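# Put cart bottle behind fridge bottle, close fridge door

## Task

A bottle already stands on one of the refrigerator's shelves. Pick up the bottle that is on the cart and set it upright on that same shelf, straight behind the first bottle, then close the refrigerator door completely. At the end both bottles must be upright and the cart must rest on its wheels. The task fails if a glass bottle drops a long way, if the door is swung open or closed violently, or if the robot tips over or ends up leaning. Anything that stays in place only because the robot is holding it does not count.

## Robot and tools

ROBOT. A Hello Robot Stretch 4 with a single arm. It has an omni-wheel base, a lift that rides up and down a mast, an arm that telescopes straight out, a wrist with yaw, pitch and roll, and a two-finger gripper. It stands about 1.6 m tall and the base rim reaches at most 0.23 m from the base origin. There are four cameras: head_camera, head_left_camera, head_right_camera and wrist_camera.

FRAMES. The base frame sits on the floor below the base centre, with x forward, y left and z up. hand_pose is reported in this frame and marks a point between the open fingertips (link pinch). With all wrist joints at zero its axes line up with the base frame. The reported position may be off from the true one. The odometry frame is the base frame as it was when the scene began.

execute_actions(actions, cameras). actions is a list holding one action, or an empty list, which only returns state and images. An action contains "base", "joints" or both, and may add "pace" and "contact_limits". Alternatively it is {"end_of_arm": "enable_torque"} by itself. Every motion in an action starts together.
- base takes exactly one key, and each is a relative move from where the base last measured itself. translate_m is metres straight ahead, forward positive, range -2 to 2. strafe_m is metres sideways, left positive, range -2 to 2. rotate_rad is a turn on the spot in radians, counter-clockwise positive, range -3.2 to 3.2.
- joints is a dict of absolute targets, one number per joint name. lift_m runs 0 to 1.2 m. arm_m (extension) runs 0 to 0.55 m. wrist_yaw_rad runs -1.134 to 4.276, where 0 is forward, positive turns left and 3.14 is folded back; above 3.4 the arm may block it. wrist_pitch_rad runs -1.117 to 4.259, where 0 is level and 1.57 points down. wrist_roll_rad runs -1.117 to 4.259, where 0 puts the fingers level and positive is clockwise seen from behind. gripper_m runs -0.038 to 0.141 and is the fingertip gap in metres; values below 0 make the tips press together. The tolerances for a joint to count as done are ±0.004 for lift, arm and gripper, ±0.02 for yaw and roll, and ±0.05 for pitch. A target outside a joint's range gets clipped to the limit, and the result reports this. Any unknown key, or any other value out of range, causes the whole call to be refused.
- pace is one of "slow", "default", "fast" or "max". For the base these give 0.1, 0.3, 0.4 or 0.6 m/s and 1, 2, 3 or 4 rad/s. Once the lift is above 0.2 m the speeds are reduced further, down to 0.3 m/s and 1 rad/s at 1.2 m.
- contact_limits, for example {"arm_m": 0.15}, sets how hard the arm may push before it stops: 0 is lightest, 0.75 is hardest, and 0.5 applies if none is given.
- Any one action lasts at most 15 s. A joint or the base that you leave out of an action can keep driving toward its earlier target without showing it.
- At the start of a scene the wrist can be unfolded by sending lift_m 0.4 together with wrist_yaw_rad 0.

cameras is a list of names, or "all". Null or omitted means all cameras; [] means none.

wait(seconds, 0 to 10) issues no new command and returns state and images. zoom_image(camera, region [x0,y0,x1,y1] in pixels with origin at top-left, at most 504x504) crops the most recent full image of that camera. read_manual only returns licence texts. finished_scene(scene) ends the scene and cannot be reversed, so call it only once the goal is reached and holds without help.

RESULT LINES. base_status and joint_status say how each motion ended. "done" for the base means the wheels turned the commanded amount, even if they slipped. "off_target" means it came to rest short of the target and may still be pushing. "contact_stop_at_<key>" means something blocked the motion; that part goes slack, a slack lift can sink and slack wheels can roll. "limit_stop_at_own_body" means a self-collision was prevented; this can happen with pitch below -0.2 while roll is below -0.4 or above 4. "limit_stop_at_tilt" means the robot is leaning more than 6°, so lift, arm and wheels go slack. "torque_fault" means a wrist or gripper motor has gone limp; send enable_torque. on_its_own reports things you did not command, and "held at" there gives the target being held. Once a stop is reported, the rest of the calls in that reply are skipped.

lidar_m gives 12 distances in metres from the base origin, in 30° sectors going counter-clockwise: the 1st is ahead, the 4th left, the 7th behind, the 10th right. "-" means nothing was seen or it is closer than 0.25 m. The lidar misses glass, thin legs and much of what is behind the robot, and it does pick up table tops. wrist_depth_mm is a 7x7 grid of median depths from 100 to 2000 mm; it skips clear objects but includes the robot's own body. base_odometry comes from wheel counting, and heading runs from -3.142 to 3.142. If turned_by_wheels and turned_by_imu differ by more than about 0.1, the base has slipped or hit something. base_tilt is in degrees, positive when leaning forward or right, with an offset of about 1.5°. motor_effort is percent of maximum, positive toward higher joint values, with the peak in brackets. For wheels, positive means turning right. A level gripper that carries a load moves the wrist_pitch effort further from 0.

GRIPPING. Send a gripper_m below the object's width. A lower value squeezes harder and pulls the object toward the wrist. Neither the reading nor "done" shows that the grip held; at commanded values of 0 or above, look for a clear change in gripper effort. If the fingertips catch on a surface, raise the lift.

CAMERAS. Calibrations are given with OpenCV conventions. T_world_to_cam maps the base frame into the camera frame. Camera poses depend on joint readings, and errors grow toward the end of the arm.

CAUTIONS. Place the bottles gently and do not release them from any height. Close the door slowly at low pace with a light contact limit, not with a hard shove. Do not turn or drive while holding more than 1 kg with arm_m above 0.2, and do not push or pull steadily with the lift high. Avoid knocking over the cart or the first bottle. Things that are loose may get bumped now and then, so check before finishing.

Each tool is called as name(argument=value, ...) on one line, values as JSON.

## Session

execute_actions(actions=[])

Scene clock: 0.00 s.
base_odometry: x=+0.000 y=+0.000 heading=+0.000 (m, m, rad; odometry frame)
turned_by_wheels: +0.000 (rad since the last result)
turned_by_imu: +0.000 (rad since the last result)
base_tilt: forward=+0.2 right=+0.0 (deg)
lidar_m: 1.58 0.74 0.80 1.15 1.43 1.55 1.10 1.08 3.05 1.35 1.99 2.12
base_status: not commanded
joint_positions: lift_m=+0.128 arm_m=-0.002 wrist_yaw_rad=+3.053 wrist_pitch_rad=-0.013 wrist_roll_rad=-0.018 gripper_m=+0.057
joint_status: not commanded
motor_effort: lift_m=+21 arm_m=+1 wrist_yaw_rad=+1 wrist_pitch_rad=-6 wrist_roll_rad=+0 gripper_m=-3 wheel_0=+0 wheel_1=+0 wheel_2=+1 (%)
hand_pose: x=-0.1111 y=+0.1127 z=+0.3100 quat_wxyz=(+0.044, +0.006, -0.009, +0.999) (m; base frame)
wrist_depth_mm: - 141 - - 1983 1537 1336 / 108 140 1499 - 1983 1576 1336 / 113 141 1308 - 1983 1576 1336 / 138 198 - - 1983 1537 1336 / 1430 1499 1308 - 1863 1576 1281 / 1042 1078 200 1060 204 1160 1182 / 741 294 798 - 768 768 798
pictures: head_camera, head_left_camera, head_right_camera, wrist_camera
Images, in order (width x height): head_camera 420x560, head_left_camera 420x672, head_right_camera 420x672, wrist_camera 616x392.

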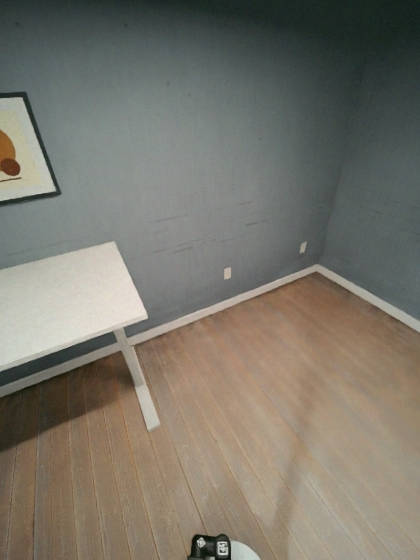

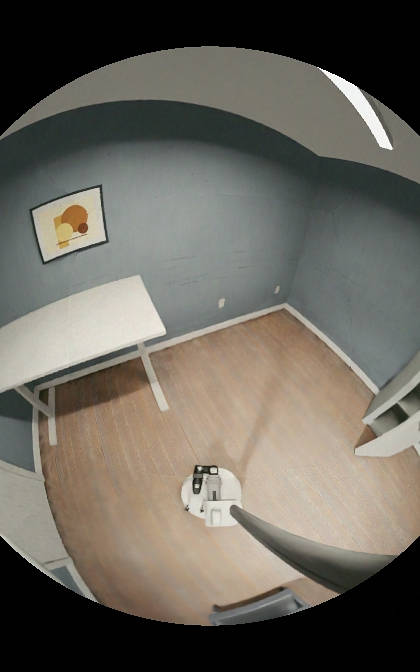

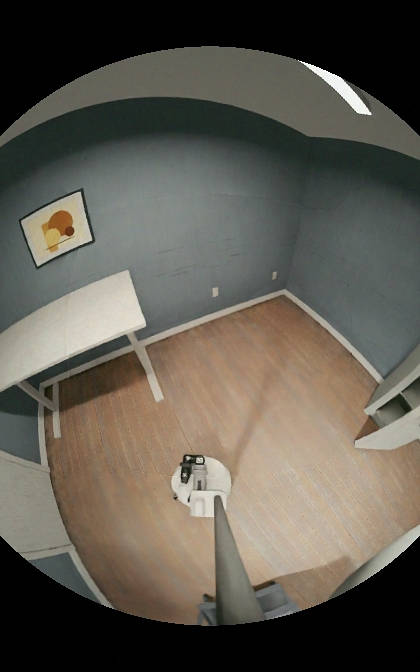

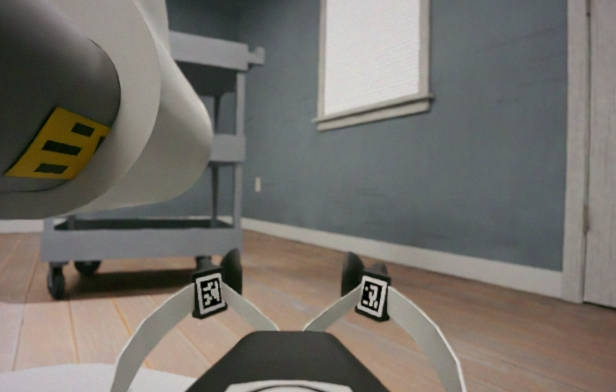

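execute_actions(actions=[{"base":{"rotate_rad":-1.8},"joints":{"lift_m":0.5}}])

execute_actions(actions=[{"base":{"rotate_rad":-1.3},"joints":{"wrist_yaw_rad":0}}])

Scene clock: 6.30 s.
base_odometry: x=+0.000 y=+0.000 heading=-1.800 (m, m, rad; odometry frame)
turned_by_wheels: -1.800 (rad since the last result)
turned_by_imu: -1.786 (rad since the last result)
base_tilt: forward=+0.2 right=-0.1 (deg)
lidar_m: 1.38 1.35 2.24 1.72 0.75 0.75 0.93 1.44 1.45 1.16 1.09 3.18
base_status: done
joint_positions: lift_m=+0.500 arm_m=-0.002 wrist_yaw_rad=+3.053 wrist_pitch_rad=-0.013 wrist_roll_rad=-0.018 gripper_m=+0.057
joint_status: all done
motor_effort: lift_m=+24(27) arm_m=-1(0) wrist_yaw_rad=+1(1) wrist_pitch_rad=-5(6) wrist_roll_rad=-1(2) gripper_m=-2(1) wheel_0=+0(5) wheel_1=+0(6) wheel_2=+0(5) (%)
hand_pose: x=-0.1111 y=+0.1127 z=+0.6819 quat_wxyz=(+0.044, +0.006, -0.009, +0.999) (m; base frame)
wrist_depth_mm: - 140 1921 - 1756 1464 1336 / 108 141 1983 - 1756 1430 778 / 113 141 1336 1464 1255 1118 991 / 138 198 1863 - 1808 1464 1255 / 1366 1661 1863 - 1756 1537 1255 / 1397 1618 200 1983 204 1499 1281 / 1397 1499 1618 - 1576 1430 1255
pictures: head_camera, head_left_camera, head_right_camera, wrist_camera
camera_calibration (this result's frames):
wrist_camera: T_world_to_cam=[[0.103846, 0.993806, 0.0395595, -0.137152], [0.00932957, 0.0387995, -0.999203, 0.72883], [-0.99455, 0.104132, -0.00524264, 0.112944], [0, 0, 0, 1]] pos_world=[0.119772, 0.0962627, 0.734267]
Images, in order (width x height): head_camera 420x560, head_left_camera 420x672, head_right_camera 420x672, wrist_camera 616x392.

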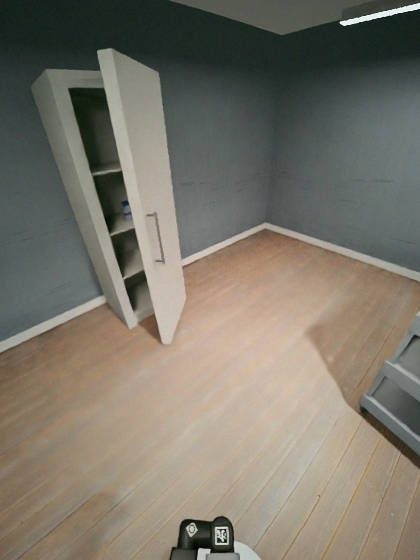

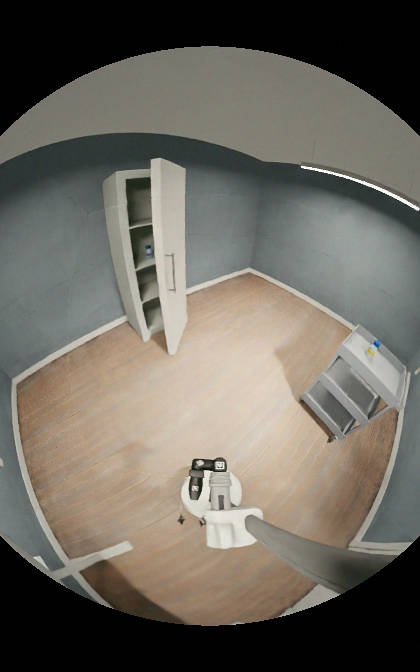

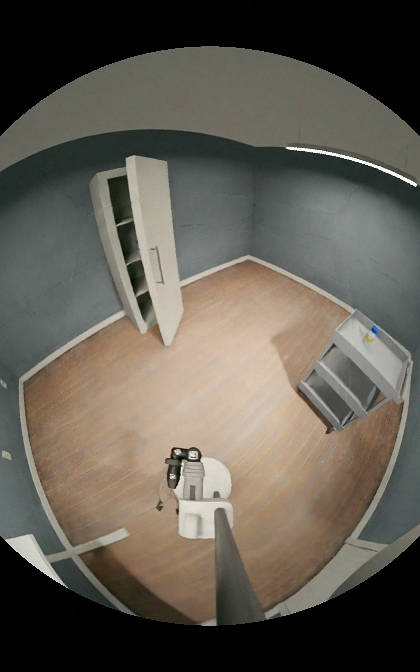

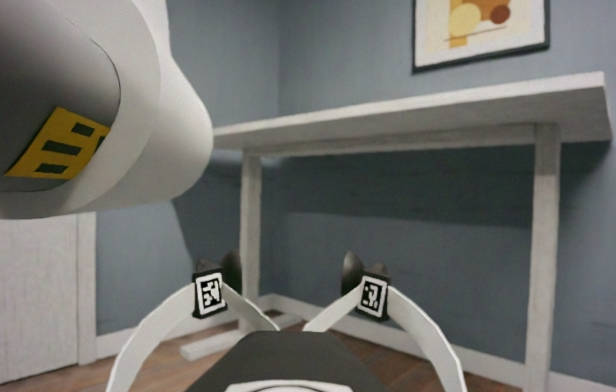

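Scene clock: 8.67 s.
base_odometry: x=+0.000 y=+0.000 heading=-3.100 (m, m, rad; odometry frame)
turned_by_wheels: -1.300 (rad since the last result)
turned_by_imu: -1.290 (rad since the last result)
base_tilt: forward=+0.2 right=+0.0 (deg)
lidar_m: 1.10 1.08 2.97 1.37 2.22 2.06 1.57 0.75 0.81 1.18 1.46 1.57
base_status: done
joint_positions: lift_m=+0.500 arm_m=-0.002 wrist_yaw_rad=+0.001 wrist_pitch_rad=-0.013 wrist_roll_rad=-0.018 gripper_m=+0.057
joint_status: all done
motor_effort: lift_m=+22(23) arm_m=+0(0) wrist_yaw_rad=-1(2) wrist_pitch_rad=-6(6) wrist_roll_rad=-1(0) gripper_m=-3(1) wheel_0=+1(9) wheel_1=+0(7) wheel_2=+1(6) (%)
hand_pose: x=+0.4570 y=-0.0872 z=+0.6820 quat_wxyz=(+1.000, -0.009, -0.007, +0.000) (m; base frame)
wrist_depth_mm: - - - - 1983 1499 1229 / - - - - 1983 1537 1255 / 820 866 946 - - 1537 1255 / - - - - - 1499 1255 / 1205 1255 1366 - 1863 1499 1255 / 1229 878 200 1983 203 1499 1229 / 1205 1160 1308 - 1576 1430 1229
pictures: head_camera, head_left_camera, head_right_camera, wrist_camera
camera_calibration (this result's frames):
wrist_camera: T_world_to_cam=[[-0.014689, -0.999109, 0.039562, -0.117185], [-0.00589921, -0.039479, -0.999203, 0.731533], [0.999875, -0.0149107, -0.00531405, -0.223077], [0, 0, 0, 1]] pos_world=[0.225643, -0.0915269, 0.734401]
Images, in order (width x height): head_camera 420x560, head_left_camera 420x672, head_right_camera 420x672, wrist_camera 616x392.

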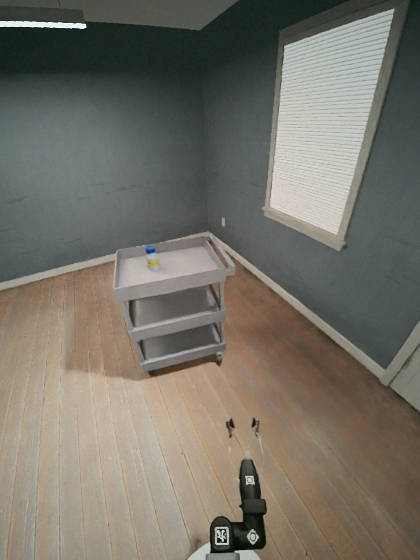

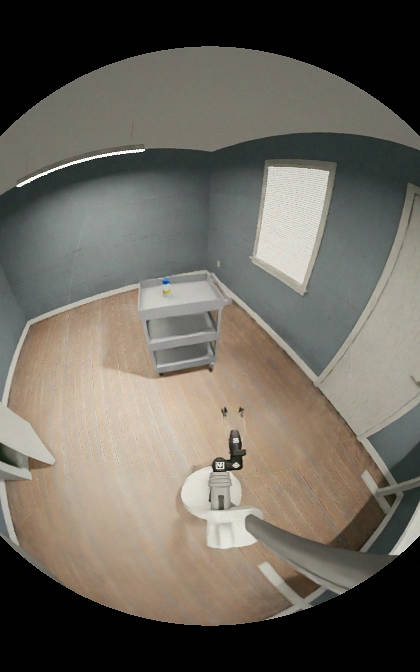

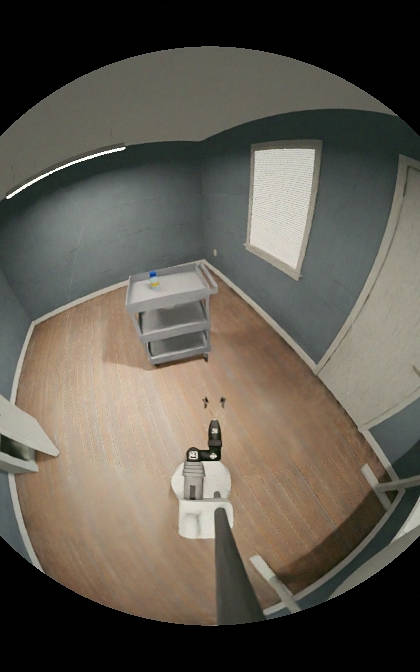

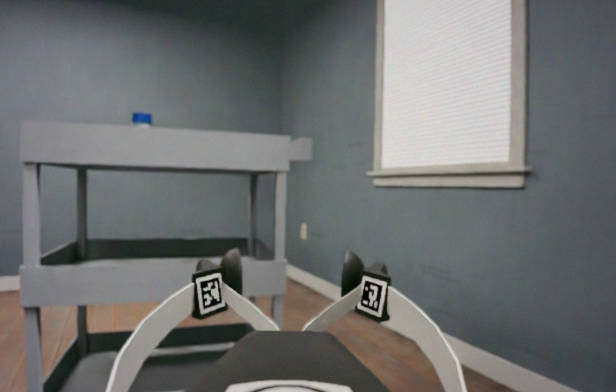

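execute_actions(actions=[{"base":{"strafe_m":0.455},"joints":{"lift_m":0.78,"gripper_m":0.13}}], cameras=[])

execute_actions(actions=[{"base":{"translate_m":0.45}}], cameras=["head_camera","wrist_camera"])

Scene clock: 25.57 s.
base_odometry: x=+0.019 y=-0.455 heading=-3.100 (m, m, rad; odometry frame)
turned_by_wheels: +0.000 (rad since the last result)
turned_by_imu: +0.000 (rad since the last result)
base_tilt: forward=+0.2 right=+0.0 (deg)
lidar_m: 1.01 2.97 2.43 0.91 1.31 1.93 1.77 0.98 1.01 1.49 1.83 1.16
base_status: done
joint_positions: lift_m=+0.780 arm_m=-0.002 wrist_yaw_rad=+0.000 wrist_pitch_rad=-0.013 wrist_roll_rad=-0.018 gripper_m=+0.130
joint_status: all done
motor_effort: lift_m=+24(18) arm_m=+0(0) wrist_yaw_rad=-1(0) wrist_pitch_rad=-6(6) wrist_roll_rad=+1(0) gripper_m=+0(3) wheel_0=+1(9) wheel_1=-2(8) wheel_2=+1(0) (%)
hand_pose: x=+0.4570 y=-0.0873 z=+0.9619 quat_wxyz=(+1.000, -0.009, -0.007, +0.000) (m; base frame)
wrist_depth_mm: - - - - - 1983 1618 / - - - - - 1983 1618 / - - - - - 1983 1618 / - - - - - - 1618 / - - - 904 960 1921 1618 / - - 831 878 904 1863 1618 / - - - - 1182 1808 1618
pictures: none
No camera images: the call's "cameras" was empty. Leave "cameras" out to get every camera's image.

Scene clock: 28.57 s.
base_odometry: x=-0.431 y=-0.474 heading=-3.100 (m, m, rad; odometry frame)
turned_by_wheels: +0.000 (rad since the last result)
turned_by_imu: -0.002 (rad since the last result)
base_tilt: forward=+0.2 right=+0.0 (deg)
lidar_m: 0.56 2.55 2.70 1.23 0.99 2.14 2.19 1.38 1.46 1.71 1.66 0.66
base_status: done
joint_positions: lift_m=+0.780 arm_m=-0.002 wrist_yaw_rad=+0.000 wrist_pitch_rad=-0.013 wrist_roll_rad=-0.018 gripper_m=+0.130
joint_status: not commanded
motor_effort: lift_m=+23(23) arm_m=+0(0) wrist_yaw_rad=+0(1) wrist_pitch_rad=-6(6) wrist_roll_rad=-2(0) gripper_m=+2(1) wheel_0=+0(6) wheel_1=-1(4) wheel_2=+0(8) (%)
hand_pose: x=+0.4570 y=-0.0873 z=+0.9619 quat_wxyz=(+1.000, -0.009, -0.007, +0.000) (m; base frame)
wrist_depth_mm: 1983 - - - - 1808 1464 / - - - - - 1808 1430 / - - - - - 1756 1397 / - - - - - 1756 1430 / - - - 891 960 1618 1464 / - 477 554 634 424 496 530 / 1983 362 368 - 445 484 544
pictures: head_camera, wrist_camera
camera_calibration (this result's frames):
wrist_camera: T_world_to_cam=[[-0.0149565, -0.999105, 0.0395617, -0.128213], [-0.00588511, -0.0394775, -0.999203, 1.0112], [0.999871, -0.0151775, -0.0052894, -0.221612], [0, 0, 0, 1]] pos_world=[0.225617, -0.0915421, 1.01429]
Images, in order (width x height): head_camera 420x560, wrist_camera 616x392.

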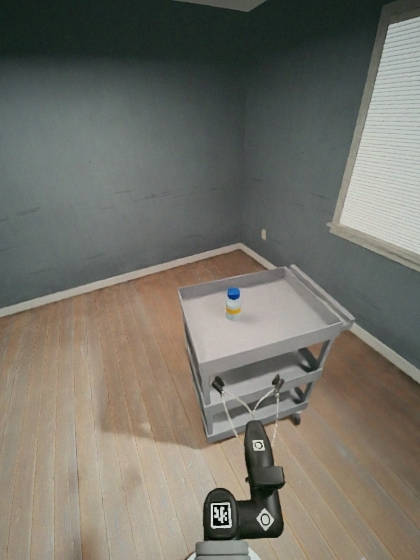

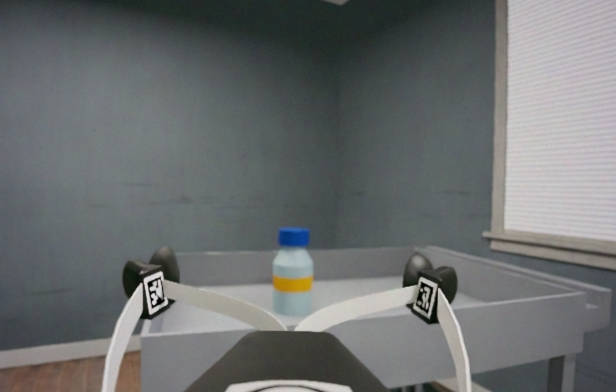

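execute_actions(actions=[{"base":{"strafe_m":0.013},"joints":{"wrist_pitch_rad":0.25,"arm_m":0.2}}], cameras=["head_camera","wrist_camera"])

Scene clock: 38.77 s.
base_odometry: x=-0.430 y=-0.487 heading=-3.100 (m, m, rad; odometry frame)
turned_by_wheels: +0.000 (rad since the last result)
turned_by_imu: -0.001 (rad since the last result)
base_tilt: forward=+0.1 right=-0.1 (deg)
lidar_m: 0.63 2.56 2.68 1.24 0.99 2.12 2.20 1.39 1.44 1.72 1.66 0.72
base_status: done
joint_positions: lift_m=+0.780 arm_m=+0.198 wrist_yaw_rad=+0.000 wrist_pitch_rad=+0.252 wrist_roll_rad=-0.018 gripper_m=+0.130
joint_status: all done
motor_effort: lift_m=+21(23) arm_m=+8(13) wrist_yaw_rad=-1(9) wrist_pitch_rad=-5(8) wrist_roll_rad=+3(0) gripper_m=+1(1) wheel_0=-1(4) wheel_1=-1(6) wheel_2=+0(8) (%)
hand_pose: x=+0.6488 y=-0.0873 z=+0.8862 quat_wxyz=(+0.992, -0.009, +0.126, +0.001) (m; base frame)
wrist_depth_mm: 1756 1921 - - - 1576 1281 / 1808 - - - - 1661 1336 / 1808 - - - - 1661 1336 / 1921 640 683 500 723 676 569 / 1983 357 459 466 477 480 324 / 239 238 255 268 278 315 336 / 741 256 268 - 317 676 1397
pictures: head_camera, wrist_camera
camera_calibration (this result's frames):
wrist_camera: T_world_to_cam=[[-0.0039511, -0.999102, 0.0421834, -0.131792], [-0.267852, -0.039585, -0.962647, 1.07427], [0.963452, -0.0151024, -0.267455, -0.157782], [0, 0, 0, 1]] pos_world=[0.439239, -0.0915317, 0.997498]
Images, in order (width x height): head_camera 420x560, wrist_camera 616x392.

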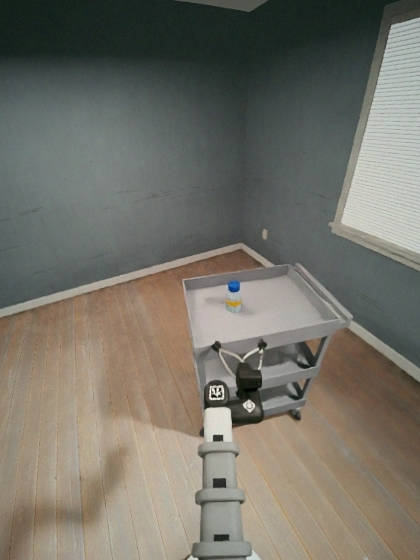

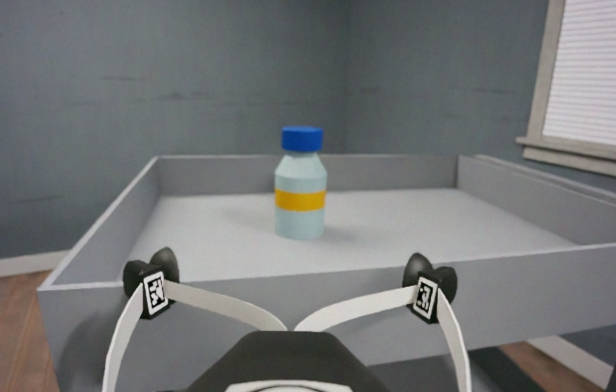

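execute_actions(actions=[{"joints":{"lift_m":0.83}}], cameras=[])

execute_actions(actions=[{"joints":{"arm_m":0.36}}], cameras=[])

execute_actions(actions=[{"joints":{"lift_m":0.785}}], cameras=["head_camera","wrist_camera"])

Scene clock: 47.90 s.
base_odometry: x=-0.430 y=-0.487 heading=-3.100 (m, m, rad; odometry frame)
turned_by_wheels: +0.000 (rad since the last result)
turned_by_imu: -0.001 (rad since the last result)
base_tilt: forward=+0.2 right=-0.2 (deg)
lidar_m: 0.61 2.57 2.66 1.25 0.99 2.13 2.19 1.38 1.50 1.73 1.68 0.68
base_status: not commanded
joint_positions: lift_m=+0.830 arm_m=+0.198 wrist_yaw_rad=+0.000 wrist_pitch_rad=+0.252 wrist_roll_rad=-0.018 gripper_m=+0.130
joint_status: all done
motor_effort: lift_m=+24(25) arm_m=+9(9) wrist_yaw_rad=+0(0) wrist_pitch_rad=-5(5) wrist_roll_rad=+0(1) gripper_m=+2(0) wheel_0=-1(1) wheel_1=-1(1) wheel_2=+0(0) (%)
hand_pose: x=+0.6488 y=-0.0873 z=+0.9360 quat_wxyz=(+0.992, -0.009, +0.126, +0.001) (m; base frame)
wrist_depth_mm: 1708 1921 - - - 1576 1308 / 1808 1983 - - - 1618 1336 / 1808 - - - - 1661 1336 / 1921 - 715 512 778 759 1366 / - 525 569 521 597 609 549 / 1756 312 389 433 291 325 342 / 1336 259 266 - 310 332 355
pictures: none
No camera images: the call's "cameras" was empty. Leave "cameras" out to get every camera's image.

Scene clock: 49.43 s.
base_odometry: x=-0.430 y=-0.487 heading=-3.100 (m, m, rad; odometry frame)
turned_by_wheels: +0.000 (rad since the last result)
turned_by_imu: +0.000 (rad since the last result)
base_tilt: forward=+0.2 right=+0.0 (deg)
lidar_m: 0.61 2.56 2.67 1.24 0.97 2.13 2.20 1.36 1.47 1.72 1.68 0.72
base_status: not commanded
joint_positions: lift_m=+0.830 arm_m=+0.358 wrist_yaw_rad=+0.000 wrist_pitch_rad=+0.252 wrist_roll_rad=-0.018 gripper_m=+0.130
joint_status: all done
motor_effort: lift_m=+24(23) arm_m=+9(9) wrist_yaw_rad=+1(0) wrist_pitch_rad=-5(5) wrist_roll_rad=+0(1) gripper_m=-1(0) wheel_0=+0(1) wheel_1=-1(1) wheel_2=+0(0) (%)
hand_pose: x=+0.8087 y=-0.0874 z=+0.9361 quat_wxyz=(+0.992, -0.009, +0.126, +0.001) (m; base frame)
wrist_depth_mm: 1618 1756 1921 - 1983 1537 1255 / 1661 1808 - - - 1576 1281 / 1756 1921 - - - 1576 1281 / 1808 1983 - - 1983 1499 1281 / 1863 452 549 347 597 597 512 / 362 379 389 345 397 445 445 / 290 336 353 - 349 347 357
pictures: none
No camera images: the call's "cameras" was empty. Leave "cameras" out to get every camera's image.

Scene clock: 50.50 s.
base_odometry: x=-0.430 y=-0.487 heading=-3.100 (m, m, rad; odometry frame)
turned_by_wheels: +0.000 (rad since the last result)
turned_by_imu: +0.000 (rad since the last result)
base_tilt: forward=+0.2 right=-0.1 (deg)
lidar_m: 0.60 2.54 2.68 1.24 1.00 2.12 2.20 1.36 1.47 1.75 1.69 0.69
base_status: not commanded
joint_positions: lift_m=+0.785 arm_m=+0.358 wrist_yaw_rad=+0.000 wrist_pitch_rad=+0.252 wrist_roll_rad=-0.018 gripper_m=+0.130
joint_status: all done
motor_effort: lift_m=+19(28) arm_m=+8(9) wrist_yaw_rad=+1(1) wrist_pitch_rad=-6(6) wrist_roll_rad=-1(2) gripper_m=+1(1) wheel_0=+0(0) wheel_1=-1(1) wheel_2=+0(0) (%)
hand_pose: x=+0.8087 y=-0.0874 z=+0.8915 quat_wxyz=(+0.992, -0.009, +0.126, +0.001) (m; base frame)
wrist_depth_mm: 1618 1808 1983 - 1983 1499 1255 / 1661 1863 - - - 1537 1281 / 1708 1863 - - - 1576 1255 / 1808 521 539 334 603 627 554 / 353 427 469 340 488 492 469 / 294 309 319 340 325 362 368 / 265 276 290 - 286 286 293
pictures: head_camera, wrist_camera
camera_calibration (this result's frames):
wrist_camera: T_world_to_cam=[[-0.00436297, -0.9991, 0.0421827, -0.131162], [-0.267752, -0.0394757, -0.962679, 1.12214], [0.963478, -0.0154947, -0.267339, -0.310653], [0, 0, 0, 1]] pos_world=[0.599191, -0.0915602, 1.00274]
Images, in order (width x height): head_camera 420x560, wrist_camera 616x392.

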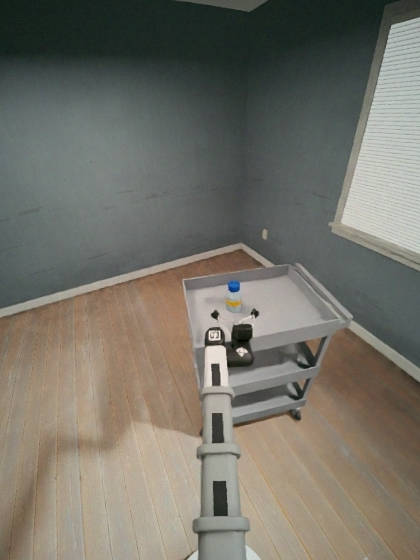

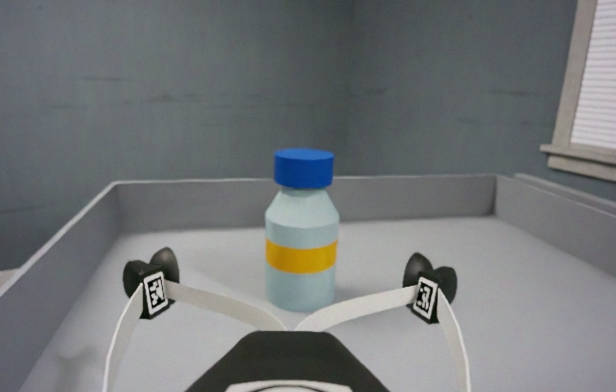

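execute_actions(actions=[{"joints":{"arm_m":0.495}}], cameras=[])

execute_actions(actions=[{"joints":{"lift_m":0.768}}], cameras=["head_camera","wrist_camera"])

Scene clock: 56.43 s.
base_odometry: x=-0.430 y=-0.487 heading=-3.100 (m, m, rad; odometry frame)
turned_by_wheels: +0.000 (rad since the last result)
turned_by_imu: -0.001 (rad since the last result)
base_tilt: forward=+0.2 right=+0.1 (deg)
lidar_m: 0.63 2.54 2.65 1.23 0.97 2.13 2.20 1.39 1.47 1.74 1.68 0.71
base_status: not commanded
joint_positions: lift_m=+0.785 arm_m=+0.493 wrist_yaw_rad=+0.000 wrist_pitch_rad=+0.252 wrist_roll_rad=-0.018 gripper_m=+0.130
joint_status: all done
motor_effort: lift_m=+19(18) arm_m=+9(10) wrist_yaw_rad=+0(2) wrist_pitch_rad=-5(5) wrist_roll_rad=+0(0) gripper_m=+0(0) wheel_0=-1(1) wheel_1=-1(1) wheel_2=+0(0) (%)
hand_pose: x=+0.9437 y=-0.0874 z=+0.8915 quat_wxyz=(+0.992, -0.009, +0.126, +0.001) (m; base frame)
wrist_depth_mm: 1499 1708 1863 - 1921 1499 1205 / 1618 1756 1921 - 1983 1464 1229 / 1661 1808 - - 1983 1537 1229 / 1708 1863 - 211 1863 1430 1205 / 368 392 415 200 459 484 462 / 320 309 317 198 219 366 364 / 273 274 289 - 285 285 293
pictures: none
No camera images: the call's "cameras" was empty. Leave "cameras" out to get every camera's image.

Scene clock: 57.20 s.
base_odometry: x=-0.430 y=-0.487 heading=-3.100 (m, m, rad; odometry frame)
turned_by_wheels: +0.000 (rad since the last result)
turned_by_imu: +0.000 (rad since the last result)
base_tilt: forward=+0.2 right=+0.0 (deg)
lidar_m: 0.63 2.55 2.68 1.22 1.00 2.14 2.16 1.36 1.48 1.73 1.69 0.69
base_status: not commanded
joint_positions: lift_m=+0.768 arm_m=+0.493 wrist_yaw_rad=+0.000 wrist_pitch_rad=+0.252 wrist_roll_rad=-0.018 gripper_m=+0.130
joint_status: all done
motor_effort: lift_m=+19(22) arm_m=+9(9) wrist_yaw_rad=+0(1) wrist_pitch_rad=-5(5) wrist_roll_rad=+0(0) gripper_m=-1(0) wheel_0=-1(1) wheel_1=-1(1) wheel_2=+0(0) (%)
hand_pose: x=+0.9437 y=-0.0874 z=+0.8745 quat_wxyz=(+0.992, -0.009, +0.126, +0.001) (m; base frame)
wrist_depth_mm: 1537 1708 1808 - 1921 1430 1182 / 1576 1756 1983 - 1983 1499 1229 / 1661 1808 - - - 1537 1229 / 1661 1808 410 188 459 492 504 / 353 389 404 196 442 449 445 / 300 283 289 191 216 332 334 / 250 252 264 - 262 264 273
pictures: head_camera, wrist_camera
camera_calibration (this result's frames):
wrist_camera: T_world_to_cam=[[-0.00439225, -0.9991, 0.042183, -0.129837], [-0.267779, -0.0394677, -0.962672, 1.14193], [0.96347, -0.015524, -0.267365, -0.445236], [0, 0, 0, 1]] pos_world=[0.734186, -0.0915623, 0.98574]
Images, in order (width x height): head_camera 420x560, wrist_camera 616x392.

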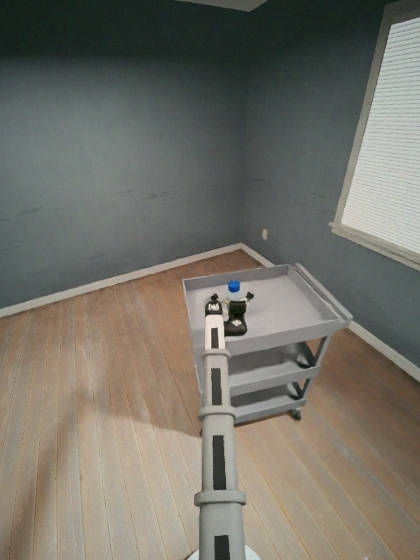

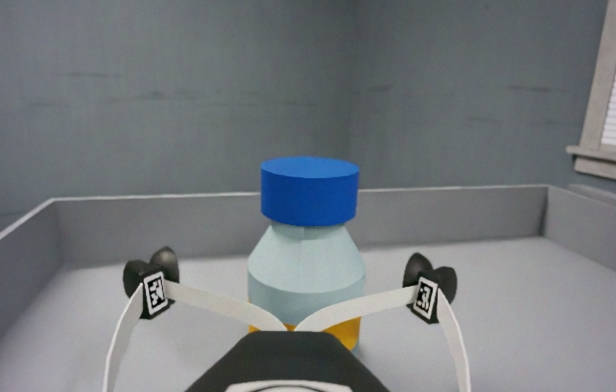

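execute_actions(actions=[{"joints":{"gripper_m":0.005}}], cameras=["wrist_camera"])

execute_actions(actions=[{"joints":{"lift_m":0.9}}], cameras=["wrist_camera"])

Scene clock: 63.77 s.
base_odometry: x=-0.430 y=-0.487 heading=-3.100 (m, m, rad; odometry frame)
turned_by_wheels: +0.000 (rad since the last result)
turned_by_imu: -0.001 (rad since the last result)
base_tilt: forward=+0.1 right=+0.0 (deg)
lidar_m: 0.62 2.53 2.71 1.25 0.99 2.12 2.21 1.36 1.46 1.71 1.69 0.69
base_status: not commanded
joint_positions: lift_m=+0.768 arm_m=+0.494 wrist_yaw_rad=+0.000 wrist_pitch_rad=+0.257 wrist_roll_rad=-0.018 gripper_m=+0.005
joint_status: all done
motor_effort: lift_m=+20(20) arm_m=+9(9) wrist_yaw_rad=+1(9) wrist_pitch_rad=-18(18) wrist_roll_rad=-2(1) gripper_m=-22(25) wheel_0=-2(3) wheel_1=-2(2) wheel_2=-1(2) (%)
hand_pose: x=+0.9434 y=-0.0875 z=+0.8731 quat_wxyz=(+0.992, -0.009, +0.128, +0.001) (m; base frame)
wrist_depth_mm: 1537 1708 1863 - 1863 1464 1205 / 1576 1756 1921 - 1921 1464 1205 / 1661 1756 1983 - - 1537 1255 / 1618 392 402 166 459 480 496 / 349 389 387 176 430 439 442 / 297 176 181 172 188 324 325 / 241 245 249 - 256 251 267
pictures: wrist_camera
camera_calibration (this result's frames):
wrist_camera: T_world_to_cam=[[-0.00431745, -0.999097, 0.0422698, -0.129962], [-0.272216, -0.0394997, -0.961425, 1.14358], [0.962226, -0.0156574, -0.2718, -0.440311], [0, 0, 0, 1]] pos_world=[0.734419, -0.0915681, 0.985286]
Images, in order (width x height): wrist_camera 616x392.

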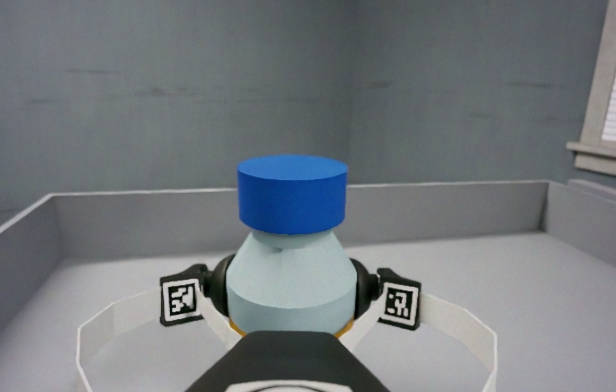

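Scene clock: 65.37 s.
base_odometry: x=-0.430 y=-0.487 heading=-3.100 (m, m, rad; odometry frame)
turned_by_wheels: +0.000 (rad since the last result)
turned_by_imu: +0.000 (rad since the last result)
base_tilt: forward=+0.2 right=+0.0 (deg)
lidar_m: 0.62 2.54 2.68 1.27 0.98 2.09 2.21 1.37 1.49 1.72 1.68 0.70
base_status: not commanded
joint_positions: lift_m=+0.900 arm_m=+0.494 wrist_yaw_rad=+0.000 wrist_pitch_rad=+0.257 wrist_roll_rad=-0.018 gripper_m=+0.005
joint_status: all done
motor_effort: lift_m=+26(29) arm_m=+8(9) wrist_yaw_rad=+2(1) wrist_pitch_rad=-19(20) wrist_roll_rad=+0(0) gripper_m=-21(21) wheel_0=-1(1) wheel_1=-2(2) wheel_2=-1(1) (%)
hand_pose: x=+0.9434 y=-0.0875 z=+1.0046 quat_wxyz=(+0.992, -0.009, +0.128, +0.001) (m; base frame)
wrist_depth_mm: 1537 1661 1863 - 1921 1464 1205 / 1576 1756 1983 - 1921 1464 1229 / 1661 1808 1983 - - 1537 1255 / 1756 1921 - 166 - 1576 1255 / 1808 1983 - 176 1983 1537 1255 / 1708 176 182 173 188 525 488 / 382 421 427 - 439 430 449
pictures: wrist_camera
camera_calibration (this result's frames):
wrist_camera: T_world_to_cam=[[-0.00431269, -0.999097, 0.0422703, -0.135527], [-0.27233, -0.0394995, -0.961393, 1.27012], [0.962194, -0.0156577, -0.271914, -0.404409], [0, 0, 0, 1]] pos_world=[0.734427, -0.0915681, 1.11684]
Images, in order (width x height): wrist_camera 616x392.

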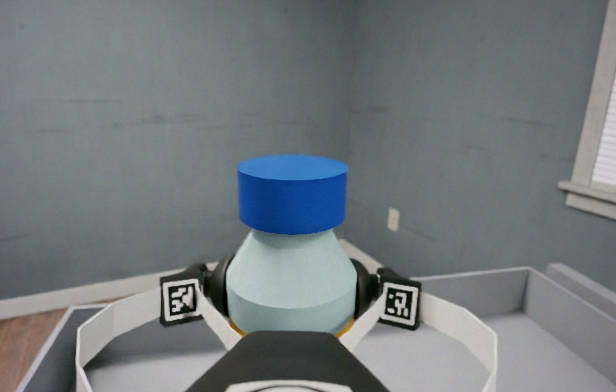

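execute_actions(actions=[{"joints":{"arm_m":0.05}}], cameras=[])

execute_actions(actions=[{"base":{"translate_m":-0.25}}], cameras=[])

execute_actions(actions=[{"base":{"rotate_rad":1.53},"pace":"slow"}], cameras=[])

execute_actions(actions=[{"base":{"strafe_m":0.75}}])

Scene clock: 77.40 s.
base_odometry: x=-0.430 y=-0.487 heading=-3.100 (m, m, rad; odometry frame)
turned_by_wheels: +0.000 (rad since the last result)
turned_by_imu: -0.001 (rad since the last result)
base_tilt: forward=+0.1 right=+0.0 (deg)
lidar_m: 0.46 2.55 2.62 1.26 1.00 2.13 2.20 1.37 1.49 1.71 1.69 0.71
base_status: not commanded
joint_positions: lift_m=+0.900 arm_m=+0.052 wrist_yaw_rad=+0.000 wrist_pitch_rad=+0.257 wrist_roll_rad=-0.018 gripper_m=+0.005
joint_status: all done
motor_effort: lift_m=+26(25) arm_m=-8(9) wrist_yaw_rad=+1(0) wrist_pitch_rad=-20(20) wrist_roll_rad=+0(1) gripper_m=-22(21) wheel_0=-2(2) wheel_1=-2(2) wheel_2=-1(1) (%)
hand_pose: x=+0.5015 y=-0.0875 z=+1.0045 quat_wxyz=(+0.992, -0.009, +0.128, +0.001) (m; base frame)
wrist_depth_mm: 1863 - - - - 1661 1397 / 1983 - - - - 1708 1366 / 1983 - - - - 1756 1430 / - - 854 166 960 1618 1430 / - - 683 176 750 707 627 / 1863 176 181 173 187 508 549 / 1499 1430 433 - 854 891 1430
pictures: none
No camera images: the call's "cameras" was empty. Leave "cameras" out to get every camera's image.

Scene clock: 79.67 s.
base_odometry: x=-0.180 y=-0.476 heading=-3.100 (m, m, rad; odometry frame)
turned_by_wheels: +0.000 (rad since the last result)
turned_by_imu: +0.000 (rad since the last result)
base_tilt: forward=+0.2 right=+0.0 (deg)
lidar_m: 0.46 2.77 2.53 0.91 0.96 2.01 1.96 1.16 1.24 1.80 1.79 0.97
base_status: done
joint_positions: lift_m=+0.900 arm_m=+0.052 wrist_yaw_rad=+0.000 wrist_pitch_rad=+0.257 wrist_roll_rad=-0.018 gripper_m=+0.005
joint_status: not commanded
motor_effort: lift_m=+25(25) arm_m=-9(10) wrist_yaw_rad=+1(1) wrist_pitch_rad=-19(20) wrist_roll_rad=-2(1) gripper_m=-22(23) wheel_0=+0(8) wheel_1=+1(5) wheel_2=-1(8) (%)
hand_pose: x=+0.5014 y=-0.0874 z=+1.0045 quat_wxyz=(+0.992, -0.009, +0.128, +0.001) (m; base frame)
wrist_depth_mm: - - - - - 1863 1464 / - - - - - 1808 1537 / - - - - - 1863 1537 / - - 991 166 1098 1025 1499 / - - 654 176 750 842 1618 / 1863 176 181 173 188 1863 1618 / 1499 1499 1499 - 866 960 1537
pictures: none
No camera images: the call's "cameras" was empty. Leave "cameras" out to get every camera's image.

Scene clock: 82.47 s.
base_odometry: x=-0.180 y=-0.476 heading=-1.570 (m, m, rad; odometry frame)
turned_by_wheels: +1.530 (rad since the last result)
turned_by_imu: +1.516 (rad since the last result)
base_tilt: forward=+0.2 right=+0.0 (deg)
lidar_m: 0.47 0.93 2.01 1.97 1.16 1.23 1.84 1.76 0.97 0.84 2.78 2.64
base_status: done
joint_positions: lift_m=+0.900 arm_m=+0.052 wrist_yaw_rad=+0.000 wrist_pitch_rad=+0.257 wrist_roll_rad=-0.018 gripper_m=+0.005
joint_status: not commanded
motor_effort: lift_m=+26(25) arm_m=-8(9) wrist_yaw_rad=+0(2) wrist_pitch_rad=-19(20) wrist_roll_rad=+0(1) gripper_m=-21(21) wheel_0=-1(5) wheel_1=-2(3) wheel_2=-2(5) (%)
hand_pose: x=+0.5015 y=-0.0874 z=+1.0045 quat_wxyz=(+0.992, -0.009, +0.128, +0.001) (m; base frame)
wrist_depth_mm: 866 640 891 1863 - - - / 878 621 917 1921 - - - / 946 654 946 1983 - - - / 1008 683 878 166 - - - / 1336 691 866 176 - - - / 1537 176 181 173 188 1983 - / 1464 788 946 - 1576 1537 1618
pictures: none
No camera images: the call's "cameras" was empty. Leave "cameras" out to get every camera's image.

Scene clock: 86.30 s.
base_odometry: x=+0.570 y=-0.476 heading=-1.571 (m, m, rad; odometry frame)
turned_by_wheels: +0.000 (rad since the last result)
turned_by_imu: +0.001 (rad since the last result)
base_tilt: forward=+0.2 right=+0.1 (deg)
lidar_m: 0.46 1.52 1.59 1.30 1.24 0.78 0.74 2.14 1.82 1.62 3.45 1.02
base_status: done
joint_positions: lift_m=+0.900 arm_m=+0.052 wrist_yaw_rad=+0.000 wrist_pitch_rad=+0.257 wrist_roll_rad=-0.018 gripper_m=+0.005
joint_status: not commanded
motor_effort: lift_m=+25(25) arm_m=-8(9) wrist_yaw_rad=+1(1) wrist_pitch_rad=-19(20) wrist_roll_rad=+1(2) gripper_m=-21(22) wheel_0=-1(9) wheel_1=-2(7) wheel_2=-1(1) (%)
hand_pose: x=+0.5014 y=-0.0874 z=+1.0045 quat_wxyz=(+0.992, -0.009, +0.128, +0.001) (m; base frame)
wrist_depth_mm: 1060 1160 1255 976 1281 1118 - / 1078 1182 1336 991 1430 1138 - / 1138 1229 1336 991 1336 960 - / 1160 1308 1397 166 1537 820 - / 1205 1336 1464 176 1430 842 - / 1255 176 181 172 189 750 1983 / 1255 1464 1537 - 1430 866 1618
pictures: head_camera, head_left_camera, head_right_camera, wrist_camera
camera_calibration (this result's frames):
wrist_camera: T_world_to_cam=[[-0.00411368, -0.999098, 0.0422677, -0.137475], [-0.272499, -0.0395485, -0.961343, 1.14973], [0.962147, -0.0154726, -0.27209, 0.0210865], [0, 0, 0, 1]] pos_world=[0.292447, -0.0915548, 1.11683]
Images, in order (width x height): head_camera 420x560, head_left_camera 420x672, head_right_camera 420x672, wrist_camera 616x392.

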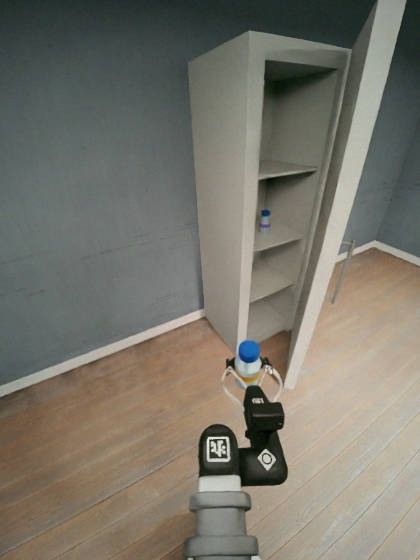

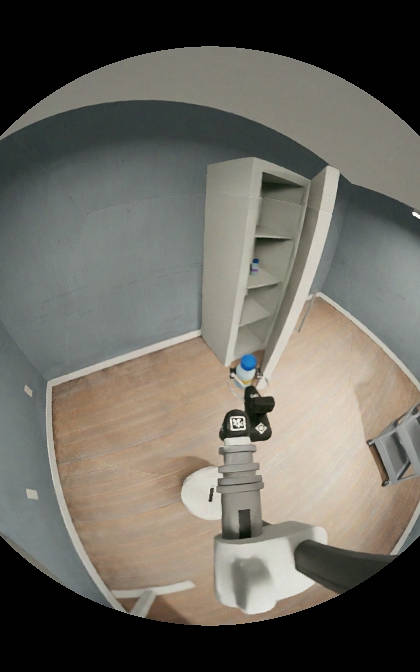

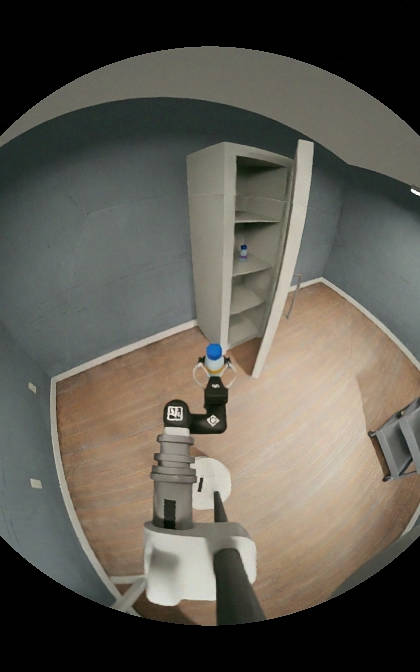

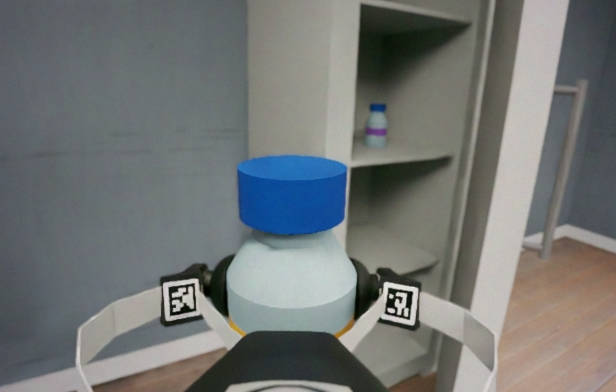

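execute_actions(actions=[{"base":{"strafe_m":-0.55}}], cameras=[])

execute_actions(actions=[{"base":{"rotate_rad":0.5},"pace":"slow"}], cameras=["head_camera","head_right_camera","wrist_camera"])

Scene clock: 110.53 s.
base_odometry: x=+0.020 y=-0.476 heading=-1.571 (m, m, rad; odometry frame)
turned_by_wheels: +0.000 (rad since the last result)
turned_by_imu: -0.003 (rad since the last result)
base_tilt: forward=+0.2 right=-0.1 (deg)
lidar_m: 0.46 1.25 1.89 1.79 1.12 1.03 1.48 1.87 1.19 1.08 2.96 2.46
base_status: done
joint_positions: lift_m=+0.900 arm_m=+0.052 wrist_yaw_rad=+0.000 wrist_pitch_rad=+0.257 wrist_roll_rad=-0.018 gripper_m=+0.005
joint_status: not commanded
motor_effort: lift_m=+25(25) arm_m=-8(9) wrist_yaw_rad=+1(1) wrist_pitch_rad=-20(19) wrist_roll_rad=-1(3) gripper_m=-22(22) wheel_0=+0(7) wheel_1=+1(8) wheel_2=-1(2) (%)
hand_pose: x=+0.5014 y=-0.0874 z=+1.0045 quat_wxyz=(+0.992, -0.009, +0.128, +0.001) (m; base frame)
wrist_depth_mm: 1255 1205 603 917 1983 - - / 1308 1336 621 976 - - - / 1336 1281 640 946 - - - / 1397 1499 661 166 - - - / 1464 1366 676 176 - - - / 1499 177 181 173 188 1983 - / 1464 1366 1229 - 1618 1576 1618
pictures: none
No camera images: the call's "cameras" was empty. Leave "cameras" out to get every camera's image.

Scene clock: 112.23 s.
base_odometry: x=+0.020 y=-0.476 heading=-1.071 (m, m, rad; odometry frame)
turned_by_wheels: +0.500 (rad since the last result)
turned_by_imu: +0.495 (rad since the last result)
base_tilt: forward=+0.2 right=+0.0 (deg)
lidar_m: 0.47 1.86 1.78 1.18 1.01 1.47 1.87 1.22 1.08 2.95 2.58 0.90
base_status: done
joint_positions: lift_m=+0.900 arm_m=+0.052 wrist_yaw_rad=+0.000 wrist_pitch_rad=+0.257 wrist_roll_rad=-0.018 gripper_m=+0.005
joint_status: not commanded
motor_effort: lift_m=+25(26) arm_m=-8(9) wrist_yaw_rad=+0(0) wrist_pitch_rad=-19(20) wrist_roll_rad=+0(2) gripper_m=-22(22) wheel_0=-1(3) wheel_1=-1(4) wheel_2=-1(5) (%)
hand_pose: x=+0.5015 y=-0.0874 z=+1.0045 quat_wxyz=(+0.992, -0.009, +0.128, +0.001) (m; base frame)
wrist_depth_mm: 1397 1430 1464 1397 1025 1025 559 / 1464 1464 1499 1499 1366 554 559 / 1576 1537 1576 1499 1042 574 627 / 1618 1576 1618 166 1537 597 842 / 1708 1708 1661 176 1336 627 976 / 1708 176 182 173 189 640 1863 / 1499 1499 1537 - 1397 683 1576
pictures: head_camera, head_right_camera, wrist_camera
camera_calibration (this result's frames):
wrist_camera: T_world_to_cam=[[-0.00395486, -0.999099, 0.0422666, -0.137509], [-0.272491, -0.0395907, -0.961343, 1.14973], [0.96215, -0.0153192, -0.272089, 0.0210853], [0, 0, 0, 1]] pos_world=[0.292461, -0.0915437, 1.11684]
Images, in order (width x height): head_camera 420x560, head_right_camera 420x672, wrist_camera 616x392.

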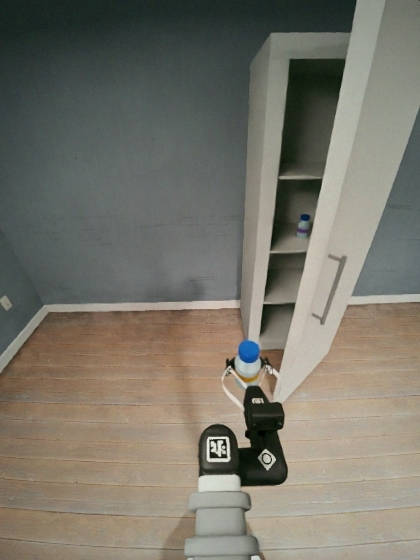

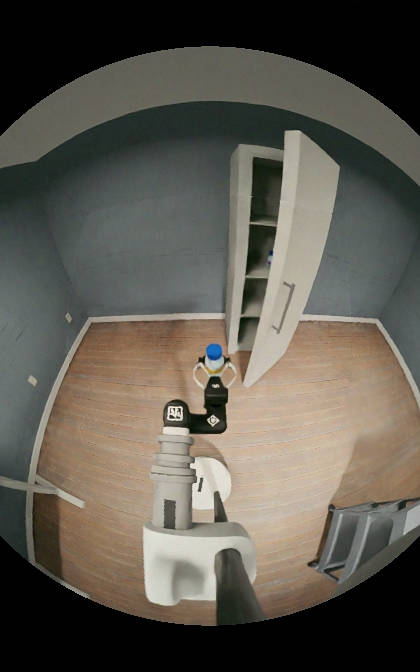

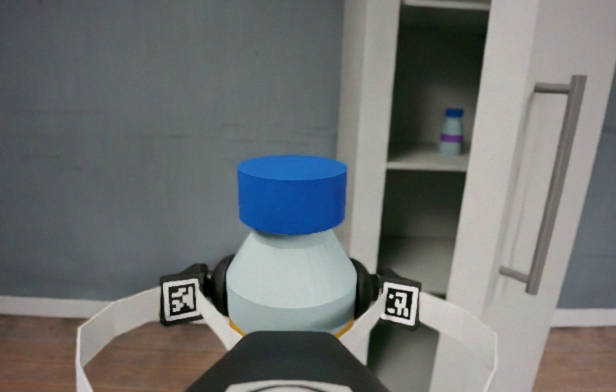

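execute_actions(actions=[{"base":{"rotate_rad":1.571},"pace":"slow"}], cameras=[])

execute_actions(actions=[{"base":{"strafe_m":-0.9}}], cameras=["head_right_camera"])

execute_actions(actions=[{"base":{"translate_m":-0.35},"pace":"slow"}], cameras=["head_right_camera"])

Scene clock: 134.03 s.
base_odometry: x=+0.020 y=-0.476 heading=+0.500 (m, m, rad; odometry frame)
turned_by_wheels: +1.571 (rad since the last result)
turned_by_imu: +1.556 (rad since the last result)
base_tilt: forward=+0.2 right=+0.0 (deg)
lidar_m: 0.45 1.01 1.43 1.89 1.22 1.06 2.99 2.54 0.89 1.27 1.91 1.77
base_status: done
joint_positions: lift_m=+0.900 arm_m=+0.052 wrist_yaw_rad=+0.000 wrist_pitch_rad=+0.257 wrist_roll_rad=-0.018 gripper_m=+0.005
joint_status: not commanded
motor_effort: lift_m=+26(25) arm_m=-9(8) wrist_yaw_rad=+0(0) wrist_pitch_rad=-20(19) wrist_roll_rad=+0(0) gripper_m=-21(22) wheel_0=-2(3) wheel_1=-1(4) wheel_2=-1(5) (%)
hand_pose: x=+0.5014 y=-0.0874 z=+1.0045 quat_wxyz=(+0.992, -0.009, +0.128, +0.001) (m; base frame)
wrist_depth_mm: 1336 1397 1397 1366 1397 1397 1397 / 1397 1430 1430 1430 1430 1430 1464 / 991 1229 1499 1499 1499 1537 1537 / 1576 1576 1576 165 1576 1618 1576 / 1618 1661 1576 176 1618 1661 1618 / 1708 176 182 173 188 1708 1756 / 1499 1464 1537 - 1537 1537 1576
pictures: none
No camera images: the call's "cameras" was empty. Leave "cameras" out to get every camera's image.

Scene clock: 138.37 s.
base_odometry: x=+0.451 y=-1.266 heading=+0.500 (m, m, rad; odometry frame)
turned_by_wheels: +0.000 (rad since the last result)
turned_by_imu: -0.003 (rad since the last result)
base_tilt: forward=+0.2 right=+0.0 (deg)
lidar_m: 0.46 1.69 1.55 2.79 1.64 3.11 0.34 0.54 0.41 0.88 0.95 1.32
base_status: done
joint_positions: lift_m=+0.900 arm_m=+0.052 wrist_yaw_rad=+0.000 wrist_pitch_rad=+0.257 wrist_roll_rad=-0.018 gripper_m=+0.005
joint_status: not commanded
motor_effort: lift_m=+25(26) arm_m=-8(8) wrist_yaw_rad=+0(0) wrist_pitch_rad=-20(20) wrist_roll_rad=+0(1) gripper_m=-22(22) wheel_0=+0(6) wheel_1=+1(8) wheel_2=+0(2) (%)
hand_pose: x=+0.5014 y=-0.0874 z=+1.0046 quat_wxyz=(+0.992, -0.009, +0.128, +0.001) (m; base frame)
wrist_depth_mm: 1366 1336 1366 1366 1366 1366 1182 / 1397 1430 1397 1397 1430 1430 1182 / 1464 1464 1464 1464 1499 1499 1229 / 1537 1537 1537 166 1576 1537 1205 / 1618 1618 1618 176 1618 1618 1205 / 1708 176 181 173 188 1464 1160 / 1464 1499 1537 - 1576 1430 1160
pictures: head_right_camera
Images, in order (width x height): head_right_camera 420x672.

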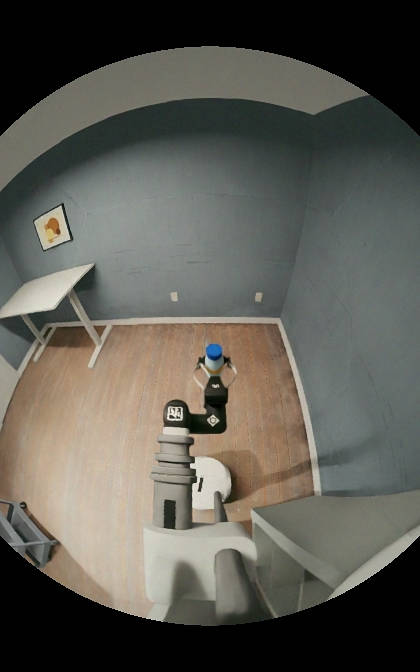

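Scene clock: 143.17 s.
base_odometry: x=+0.144 y=-1.434 heading=+0.500 (m, m, rad; odometry frame)
turned_by_wheels: +0.000 (rad since the last result)
turned_by_imu: +0.000 (rad since the last result)
base_tilt: forward=+0.2 right=+0.0 (deg)
lidar_m: 0.45 1.80 1.90 1.95 1.47 0.31 0.31 0.39 0.34 0.32 0.94 1.32
base_status: done
joint_positions: lift_m=+0.900 arm_m=+0.051 wrist_yaw_rad=+0.000 wrist_pitch_rad=+0.257 wrist_roll_rad=-0.018 gripper_m=+0.005
joint_status: not commanded
motor_effort: lift_m=+25(25) arm_m=-8(9) wrist_yaw_rad=+0(1) wrist_pitch_rad=-19(19) wrist_roll_rad=-2(1) gripper_m=-21(22) wheel_0=-1(3) wheel_1=-1(4) wheel_2=+0(7) (%)
hand_pose: x=+0.5014 y=-0.0874 z=+1.0046 quat_wxyz=(+0.992, -0.009, +0.128, +0.001) (m; base frame)
wrist_depth_mm: 1708 1756 1708 1661 1756 1708 1182 / 1756 1756 1756 1808 1808 1756 1182 / 1863 1808 1863 1808 1863 1756 1205 / 1921 1863 1921 166 1983 1708 1182 / - 1983 1983 176 - 1661 1182 / 1863 176 181 173 187 1499 1160 / 1464 1499 1537 - 1576 1464 1138
pictures: head_right_camera
Images, in order (width x height): head_right_camera 420x672.

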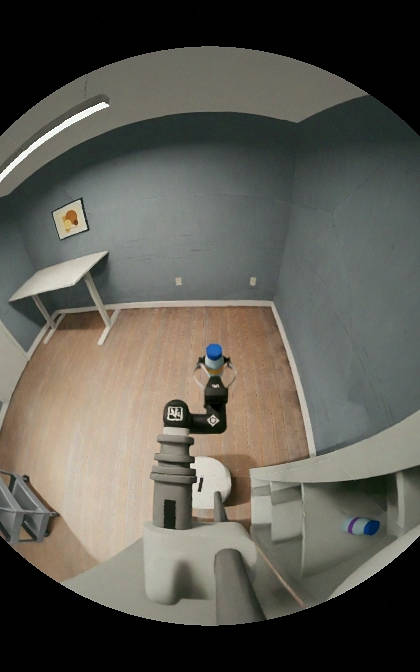

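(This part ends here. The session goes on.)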